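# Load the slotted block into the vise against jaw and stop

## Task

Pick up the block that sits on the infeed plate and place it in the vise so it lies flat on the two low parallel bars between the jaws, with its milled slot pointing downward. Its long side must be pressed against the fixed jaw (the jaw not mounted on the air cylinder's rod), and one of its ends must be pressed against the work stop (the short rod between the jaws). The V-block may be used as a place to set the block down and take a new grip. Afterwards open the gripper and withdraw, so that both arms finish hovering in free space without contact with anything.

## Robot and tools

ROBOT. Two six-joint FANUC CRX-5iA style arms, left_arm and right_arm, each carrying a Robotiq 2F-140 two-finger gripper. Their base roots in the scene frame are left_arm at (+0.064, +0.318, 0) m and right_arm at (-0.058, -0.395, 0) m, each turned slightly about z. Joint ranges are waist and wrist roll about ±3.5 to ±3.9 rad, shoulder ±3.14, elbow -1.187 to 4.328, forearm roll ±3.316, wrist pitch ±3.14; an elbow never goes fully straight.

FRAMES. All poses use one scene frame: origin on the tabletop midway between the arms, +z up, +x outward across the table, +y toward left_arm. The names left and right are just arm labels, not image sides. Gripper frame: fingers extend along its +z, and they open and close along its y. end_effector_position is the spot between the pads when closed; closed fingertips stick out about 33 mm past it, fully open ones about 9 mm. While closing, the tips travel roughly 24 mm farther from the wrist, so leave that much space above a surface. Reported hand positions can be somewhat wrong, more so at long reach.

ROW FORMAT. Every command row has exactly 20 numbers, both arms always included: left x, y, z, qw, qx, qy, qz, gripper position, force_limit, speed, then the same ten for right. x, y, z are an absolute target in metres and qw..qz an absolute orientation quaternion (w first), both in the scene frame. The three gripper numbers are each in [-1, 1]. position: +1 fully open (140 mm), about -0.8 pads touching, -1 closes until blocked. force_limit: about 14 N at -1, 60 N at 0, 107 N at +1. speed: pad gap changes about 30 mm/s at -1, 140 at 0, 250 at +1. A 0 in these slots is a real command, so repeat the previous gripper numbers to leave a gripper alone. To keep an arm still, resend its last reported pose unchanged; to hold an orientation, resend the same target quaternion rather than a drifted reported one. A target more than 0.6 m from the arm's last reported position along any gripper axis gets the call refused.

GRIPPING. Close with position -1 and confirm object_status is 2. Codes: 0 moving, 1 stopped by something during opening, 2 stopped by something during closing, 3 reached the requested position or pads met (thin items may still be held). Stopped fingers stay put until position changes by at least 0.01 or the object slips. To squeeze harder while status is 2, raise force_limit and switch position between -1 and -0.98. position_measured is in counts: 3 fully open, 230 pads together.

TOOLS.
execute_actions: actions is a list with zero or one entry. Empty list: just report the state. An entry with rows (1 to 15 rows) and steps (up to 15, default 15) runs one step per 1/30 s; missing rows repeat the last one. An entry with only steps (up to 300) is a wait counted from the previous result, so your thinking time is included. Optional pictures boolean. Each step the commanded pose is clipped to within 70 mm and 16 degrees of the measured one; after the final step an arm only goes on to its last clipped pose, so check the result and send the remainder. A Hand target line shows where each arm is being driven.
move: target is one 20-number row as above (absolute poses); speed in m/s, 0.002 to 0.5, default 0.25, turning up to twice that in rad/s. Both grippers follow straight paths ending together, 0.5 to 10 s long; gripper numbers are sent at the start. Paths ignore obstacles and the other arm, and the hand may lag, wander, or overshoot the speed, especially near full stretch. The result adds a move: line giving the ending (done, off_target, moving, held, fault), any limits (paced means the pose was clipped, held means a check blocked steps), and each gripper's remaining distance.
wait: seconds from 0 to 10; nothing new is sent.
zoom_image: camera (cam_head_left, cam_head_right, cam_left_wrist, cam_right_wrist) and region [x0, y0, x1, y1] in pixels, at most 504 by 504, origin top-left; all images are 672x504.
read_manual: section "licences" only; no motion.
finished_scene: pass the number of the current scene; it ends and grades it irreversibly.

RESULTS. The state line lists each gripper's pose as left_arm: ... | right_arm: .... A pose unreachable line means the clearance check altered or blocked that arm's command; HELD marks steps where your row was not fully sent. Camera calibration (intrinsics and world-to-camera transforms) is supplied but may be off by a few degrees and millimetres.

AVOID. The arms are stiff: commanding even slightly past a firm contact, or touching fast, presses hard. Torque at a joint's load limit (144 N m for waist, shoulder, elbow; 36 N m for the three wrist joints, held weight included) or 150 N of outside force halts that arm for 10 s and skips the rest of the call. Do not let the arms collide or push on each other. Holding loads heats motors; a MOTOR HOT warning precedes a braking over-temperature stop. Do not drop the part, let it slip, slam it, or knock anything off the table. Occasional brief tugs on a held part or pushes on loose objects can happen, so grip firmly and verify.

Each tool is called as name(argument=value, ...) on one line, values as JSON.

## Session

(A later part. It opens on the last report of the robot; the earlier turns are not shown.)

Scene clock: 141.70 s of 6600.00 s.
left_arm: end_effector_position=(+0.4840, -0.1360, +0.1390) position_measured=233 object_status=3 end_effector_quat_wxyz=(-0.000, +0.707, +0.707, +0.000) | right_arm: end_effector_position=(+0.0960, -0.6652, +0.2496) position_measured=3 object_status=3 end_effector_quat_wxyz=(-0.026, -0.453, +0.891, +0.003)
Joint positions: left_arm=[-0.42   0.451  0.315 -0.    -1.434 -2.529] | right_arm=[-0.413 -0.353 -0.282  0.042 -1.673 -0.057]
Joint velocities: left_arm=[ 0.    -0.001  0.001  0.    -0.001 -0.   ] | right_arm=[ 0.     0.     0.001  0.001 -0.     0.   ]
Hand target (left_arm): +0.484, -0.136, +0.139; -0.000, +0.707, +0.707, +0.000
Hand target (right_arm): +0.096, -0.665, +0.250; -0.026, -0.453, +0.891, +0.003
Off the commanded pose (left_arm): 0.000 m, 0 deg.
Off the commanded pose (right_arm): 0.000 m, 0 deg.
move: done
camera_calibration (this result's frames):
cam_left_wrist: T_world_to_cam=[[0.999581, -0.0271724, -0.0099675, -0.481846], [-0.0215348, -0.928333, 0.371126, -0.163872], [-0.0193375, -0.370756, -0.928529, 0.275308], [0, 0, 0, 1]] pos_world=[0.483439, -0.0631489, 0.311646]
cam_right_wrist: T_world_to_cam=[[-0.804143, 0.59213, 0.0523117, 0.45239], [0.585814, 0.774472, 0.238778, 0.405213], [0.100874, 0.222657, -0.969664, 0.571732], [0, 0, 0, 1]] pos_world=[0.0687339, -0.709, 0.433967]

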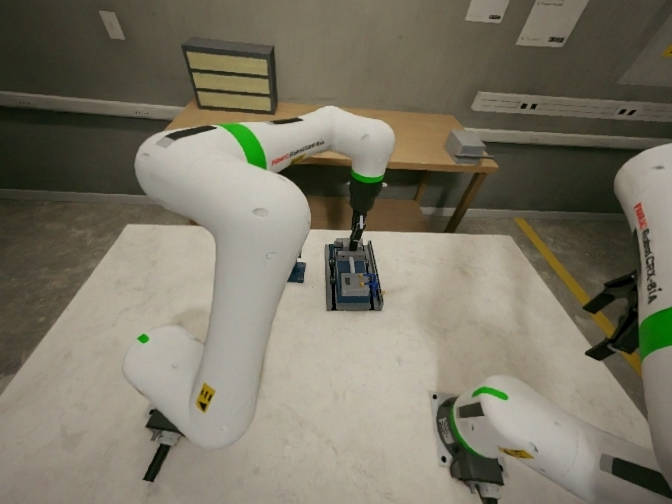

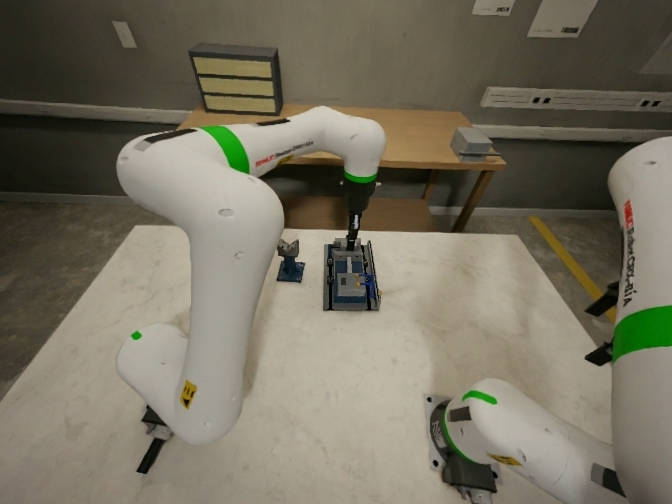

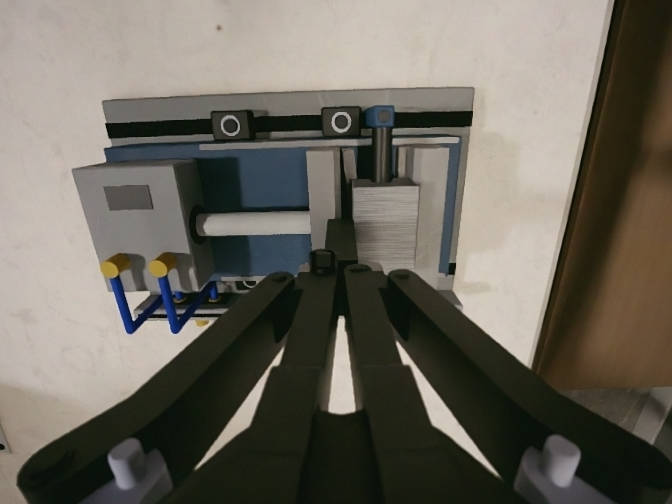

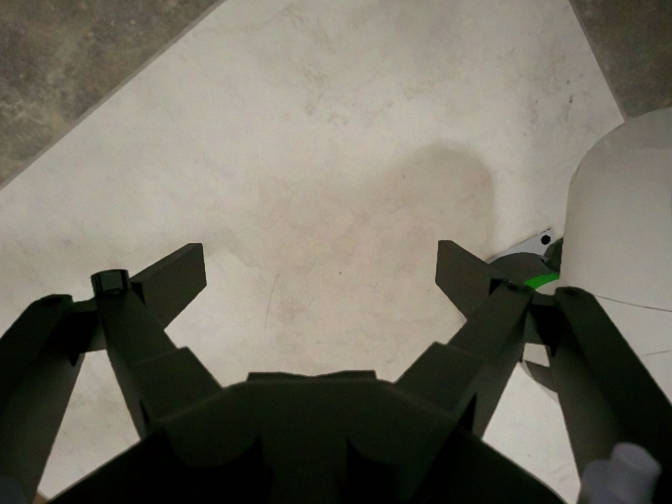

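Just touching; push a bit more, then back off and inspect.

move(target=[0.4862,-0.135,0.139,0,0.707,0.707,0,-1,0,0,0.096,-0.6652,0.2496,-0.026,-0.453,0.891,0.003,1,0,0], speed=0.003)

zoom_image(camera="cam_left_wrist", region=[300,120,500,300])

move(target=[0.478,-0.135,0.142,0,0.707,0.707,0,-1,0,0,0.096,-0.6652,0.2496,-0.026,-0.453,0.891,0.003,1,0,0], speed=0.02)

move(target=[0.478,-0.14,0.175,0,0.707,0.707,0,-1,0,0,0.096,-0.6652,0.2496,-0.026,-0.453,0.891,0.003,1,0,0], speed=0.1)

move(target=[0.54,-0.185,0.175,0,0.707,0.707,0,-1,0,0,0.096,-0.6652,0.2496,-0.026,-0.453,0.891,0.003,1,0,0], speed=0.1)

zoom_image(camera="cam_left_wrist", region=[220,60,400,240])

Scene clock: 148.57 s of 6600.00 s.
left_arm: end_effector_position=(+0.4861, -0.1351, +0.1390) position_measured=233 object_status=3 end_effector_quat_wxyz=(-0.000, +0.707, +0.707, -0.000) | right_arm: end_effector_position=(+0.0960, -0.6652, +0.2496) position_measured=3 object_status=3 end_effector_quat_wxyz=(-0.026, -0.453, +0.891, +0.003)
Joint positions: left_arm=[-0.417  0.453  0.317  0.    -1.435 -2.532] | right_arm=[-0.413 -0.353 -0.282  0.042 -1.673 -0.057]
Joint velocities: left_arm=[-0.    -0.001 -0.001  0.    -0.001 -0.   ] | right_arm=[ 0.     0.    -0.001  0.001 -0.     0.   ]
Hand target (left_arm): +0.486, -0.135, +0.139; -0.000, +0.707, +0.707, +0.000
Hand target (right_arm): +0.096, -0.665, +0.250; -0.026, -0.453, +0.891, +0.003
Off the commanded pose (left_arm): 0.000 m, 0 deg.
Off the commanded pose (right_arm): 0.000 m, 0 deg.
After step 90, 2.83 s passed at rest.
move: done
camera_calibration (this result's frames):
cam_left_wrist: T_world_to_cam=[[0.999578, -0.0271899, -0.0101785, -0.483893], [-0.0214695, -0.928271, 0.371285, -0.163015], [-0.0195437, -0.37091, -0.928463, 0.275793], [0, 0, 0, 1]] pos_world=[0.485579, -0.062185, 0.311663]
cam_right_wrist: T_world_to_cam=[[-0.804143, 0.59213, 0.052312, 0.45239], [0.585815, 0.774472, 0.238778, 0.405213], [0.100873, 0.222657, -0.969664, 0.571732], [0, 0, 0, 1]] pos_world=[0.0687339, -0.709, 0.433967]

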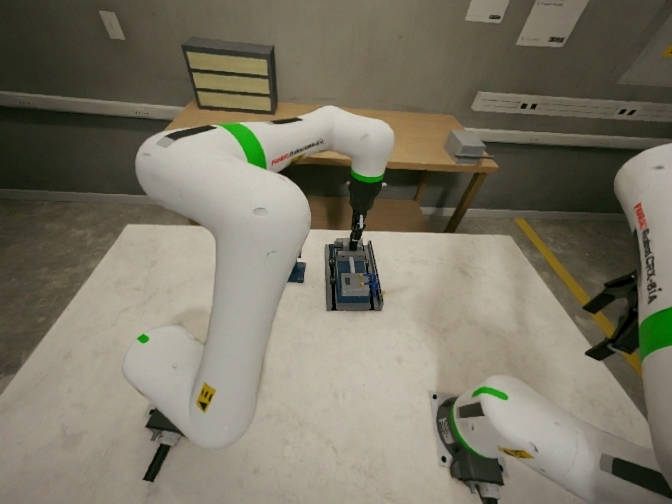

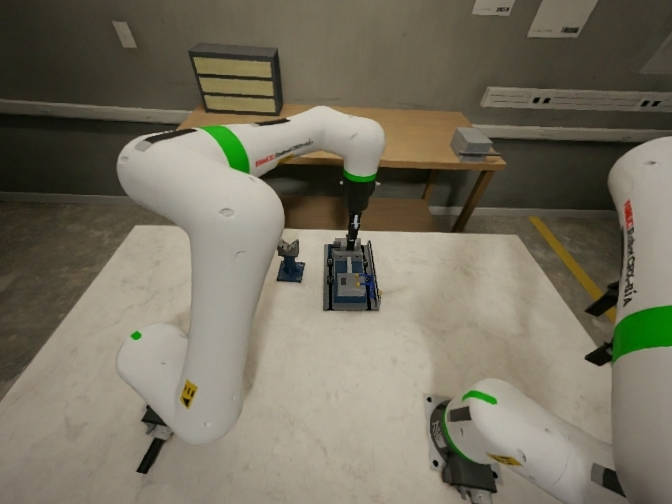

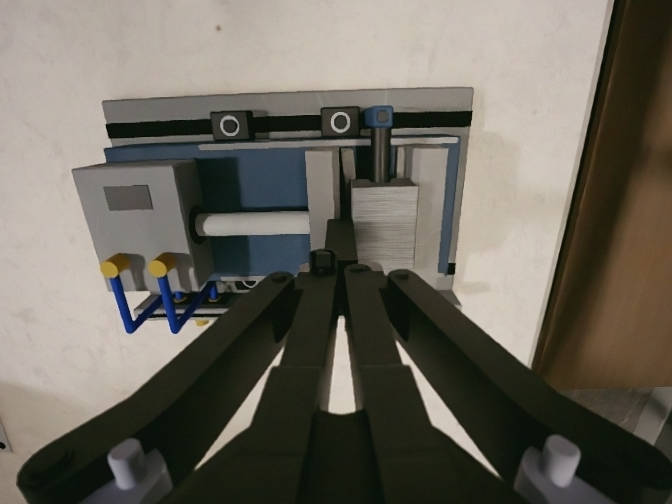

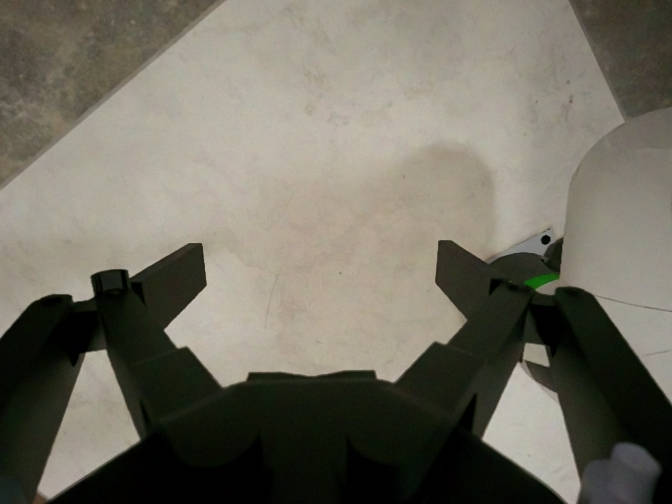

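Region (300, 120, 500, 300) of cam_left_wrist's 672x504 image, scaled by 2.520, with more detail than that image has; it fills the top 454 rows of this view, and the rest is white.

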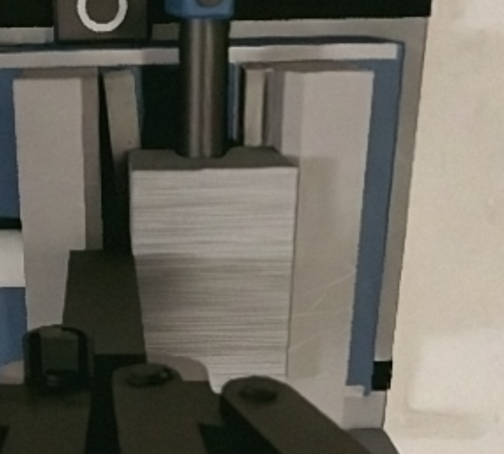

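Scene clock: 149.27 s of 6600.00 s.
left_arm: end_effector_position=(+0.4780, -0.1350, +0.1420) position_measured=233 object_status=3 end_effector_quat_wxyz=(-0.000, +0.707, +0.707, -0.000) | right_arm: end_effector_position=(+0.0960, -0.6652, +0.2496) position_measured=3 object_status=3 end_effector_quat_wxyz=(-0.026, -0.453, +0.891, +0.003)
Joint positions: left_arm=[-0.425  0.438  0.303  0.    -1.436 -2.524] | right_arm=[-0.413 -0.353 -0.282  0.042 -1.673 -0.057]
Joint velocities: left_arm=[ 0.    -0.001 -0.001  0.     0.002 -0.001] | right_arm=[-0.     0.001 -0.001  0.001  0.     0.   ]
Hand target (left_arm): +0.478, -0.135, +0.142; +0.000, +0.707, +0.707, -0.000
Hand target (right_arm): +0.096, -0.665, +0.250; -0.026, -0.453, +0.891, +0.003
Off the commanded pose (left_arm): 0.000 m, 0 deg.
Off the commanded pose (right_arm): 0.000 m, 0 deg.
move: done
camera_calibration (this result's frames):
cam_left_wrist: T_world_to_cam=[[0.999581, -0.0271657, -0.00998611, -0.475797], [-0.0215208, -0.928316, 0.371169, -0.164183], [-0.0193533, -0.370799, -0.928512, 0.27833], [0, 0, 0, 1]] pos_world=[0.477451, -0.0621342, 0.314621]
cam_right_wrist: T_world_to_cam=[[-0.804143, 0.59213, 0.0523117, 0.45239], [0.585814, 0.774472, 0.238778, 0.405213], [0.100874, 0.222657, -0.969664, 0.571732], [0, 0, 0, 1]] pos_world=[0.0687339, -0.709, 0.433967]

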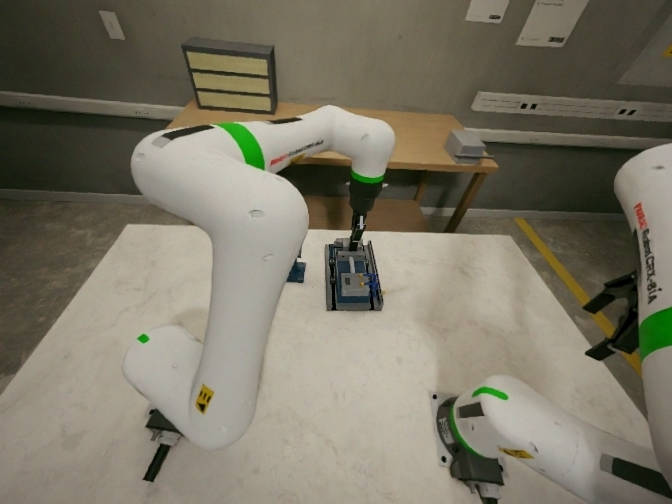

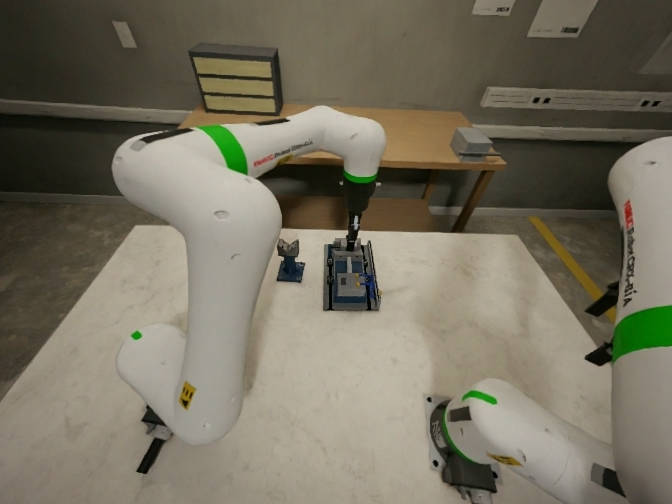

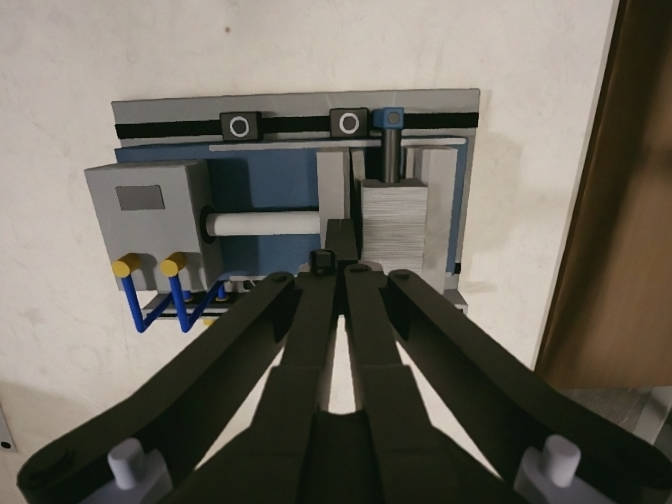

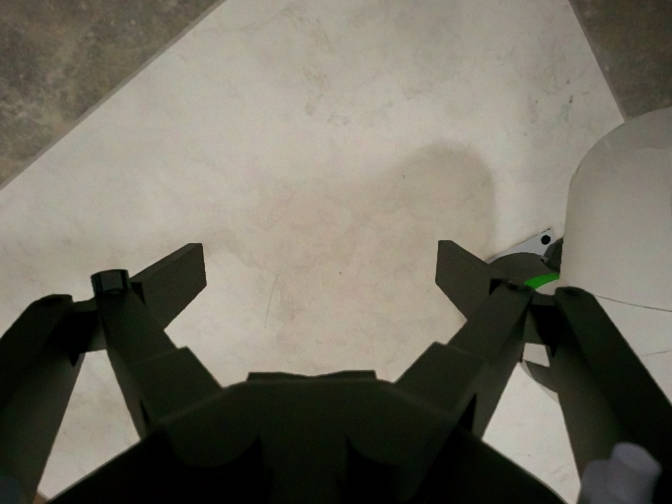

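Scene clock: 150.00 s of 6600.00 s.
left_arm: end_effector_position=(+0.4780, -0.1401, +0.1750) position_measured=233 object_status=3 end_effector_quat_wxyz=(+0.000, +0.707, +0.707, -0.000) | right_arm: end_effector_position=(+0.0960, -0.6652, +0.2496) position_measured=3 object_status=3 end_effector_quat_wxyz=(-0.026, -0.453, +0.891, +0.003)
Joint positions: left_arm=[-0.431  0.439  0.382  0.    -1.514 -2.517] | right_arm=[-0.413 -0.353 -0.282  0.042 -1.673 -0.057]
Joint velocities: left_arm=[ 0.     0.001 -0.    -0.    -0.003  0.   ] | right_arm=[ 0.     0.     0.001 -0.001  0.     0.   ]
Hand target (left_arm): +0.478, -0.140, +0.175; +0.000, +0.707, +0.707, +0.000
Hand target (right_arm): +0.096, -0.665, +0.250; -0.026, -0.453, +0.891, +0.003
Off the commanded pose (left_arm): 0.000 m, 0 deg.
Off the commanded pose (right_arm): 0.000 m, 0 deg.
move: done
camera_calibration (this result's frames):
cam_left_wrist: T_world_to_cam=[[0.999583, -0.0270607, -0.01006, -0.475598], [-0.0213941, -0.928284, 0.371256, -0.181212], [-0.0193849, -0.370886, -0.928476, 0.307093], [0, 0, 0, 1]] pos_world=[0.477476, -0.0671898, 0.34762]
cam_right_wrist: T_world_to_cam=[[-0.804143, 0.592129, 0.0523117, 0.45239], [0.585814, 0.774472, 0.238778, 0.405213], [0.100873, 0.222656, -0.969664, 0.571732], [0, 0, 0, 1]] pos_world=[0.0687339, -0.709, 0.433967]

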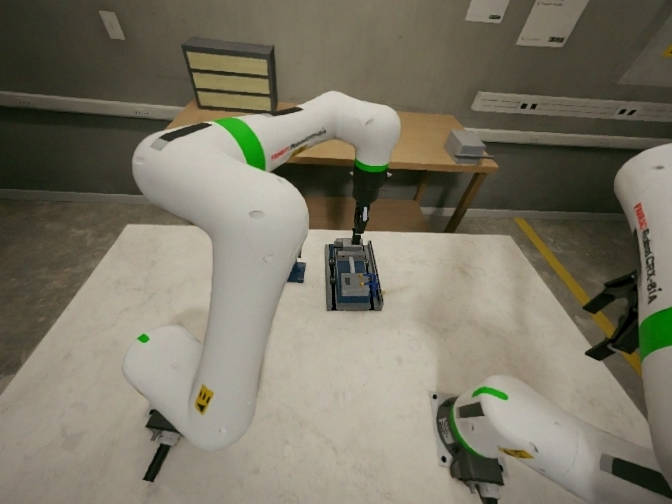

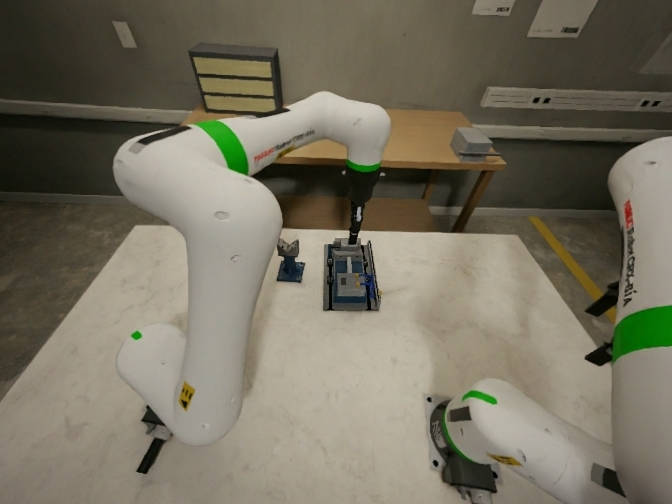

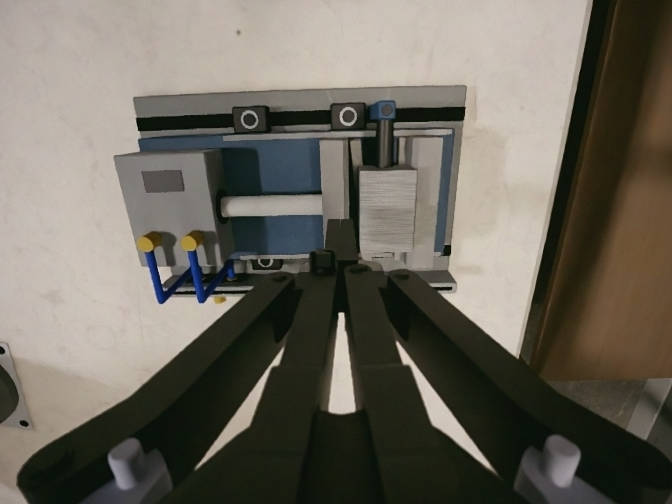

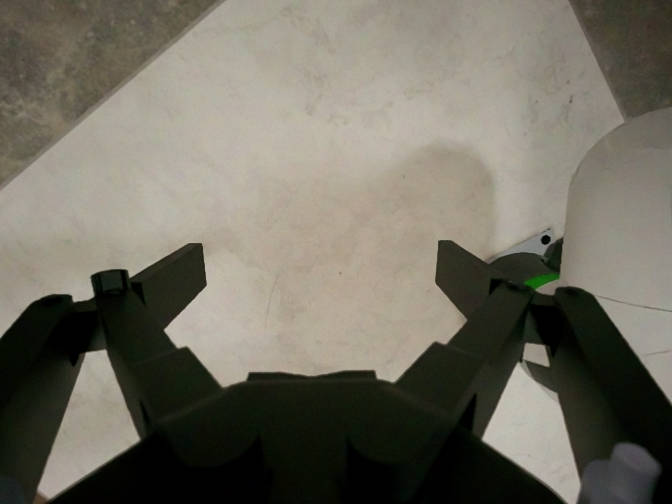

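Scene clock: 151.13 s of 6600.00 s.
left_arm: end_effector_position=(+0.5402, -0.1850, +0.1752) position_measured=233 object_status=3 end_effector_quat_wxyz=(+0.000, +0.707, +0.707, -0.000) | right_arm: end_effector_position=(+0.0960, -0.6652, +0.2496) position_measured=3 object_status=3 end_effector_quat_wxyz=(-0.026, -0.453, +0.891, +0.003)
Joint positions: left_arm=[-0.432  0.659  0.711  0.    -1.623 -2.517] | right_arm=[-0.413 -0.353 -0.282  0.042 -1.673 -0.057]
Joint velocities: left_arm=[-0.002  0.     0.001 -0.001 -0.002  0.001] | right_arm=[-0. -0. -0. -0.  0. -0.]
Hand target (left_arm): +0.540, -0.185, +0.175; +0.000, +0.707, +0.707, -0.000
Hand target (right_arm): +0.096, -0.665, +0.250; -0.026, -0.453, +0.891, +0.003
Off the commanded pose (left_arm): 0.000 m, 0 deg.
Off the commanded pose (right_arm): 0.000 m, 0 deg.
move: done
camera_calibration (this result's frames):
cam_left_wrist: T_world_to_cam=[[0.999587, -0.026984, -0.00991811, -0.538969], [-0.0213767, -0.928307, 0.3712, -0.221703], [-0.0192235, -0.370835, -0.9285, 0.291711], [0, 0, 0, 1]] pos_world=[0.539615, -0.112176, 0.347804]
cam_right_wrist: T_world_to_cam=[[-0.804143, 0.59213, 0.052312, 0.45239], [0.585814, 0.774472, 0.238778, 0.405213], [0.100873, 0.222657, -0.969664, 0.571732], [0, 0, 0, 1]] pos_world=[0.0687339, -0.709, 0.433967]

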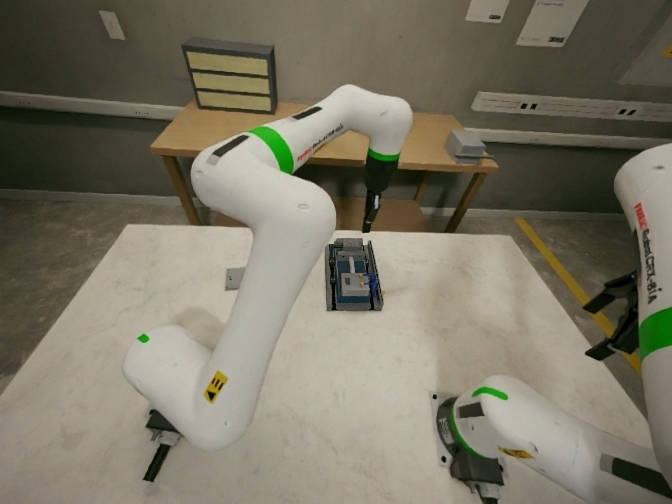

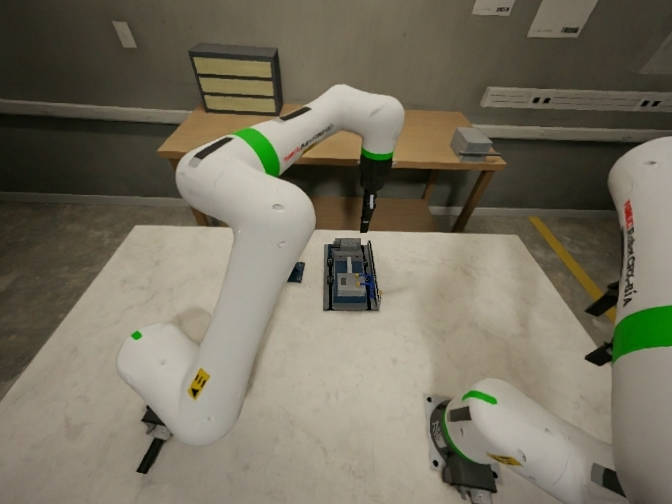

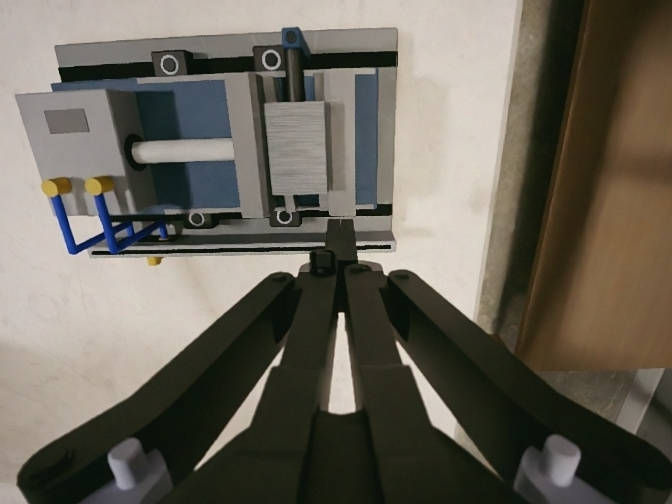

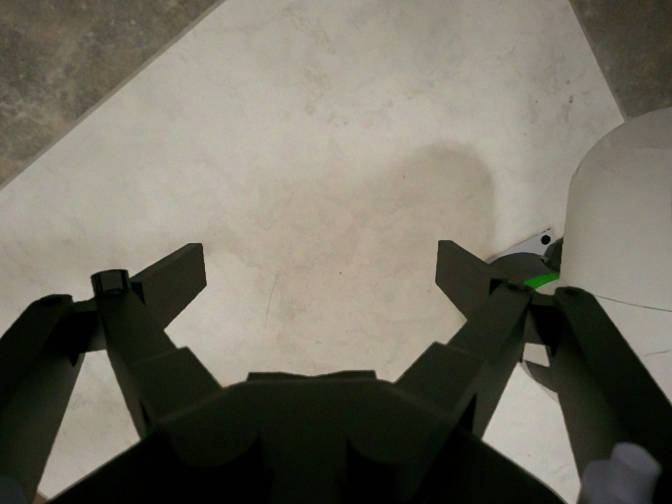

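Region (220, 60, 400, 240) of cam_left_wrist's 672x504 image, scaled by 2.800, with more detail than that image has.

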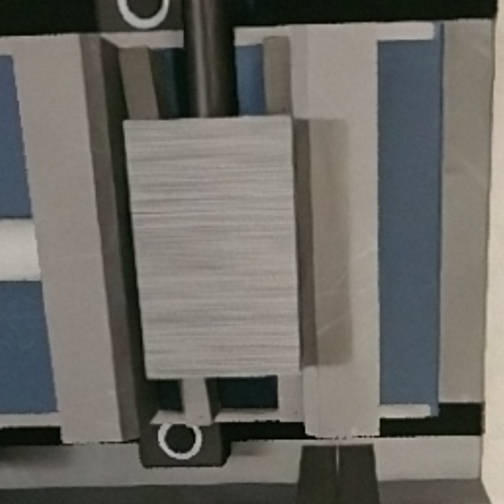

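Seated.

finished_scene(scene=1)

The scene is finished: the task was done.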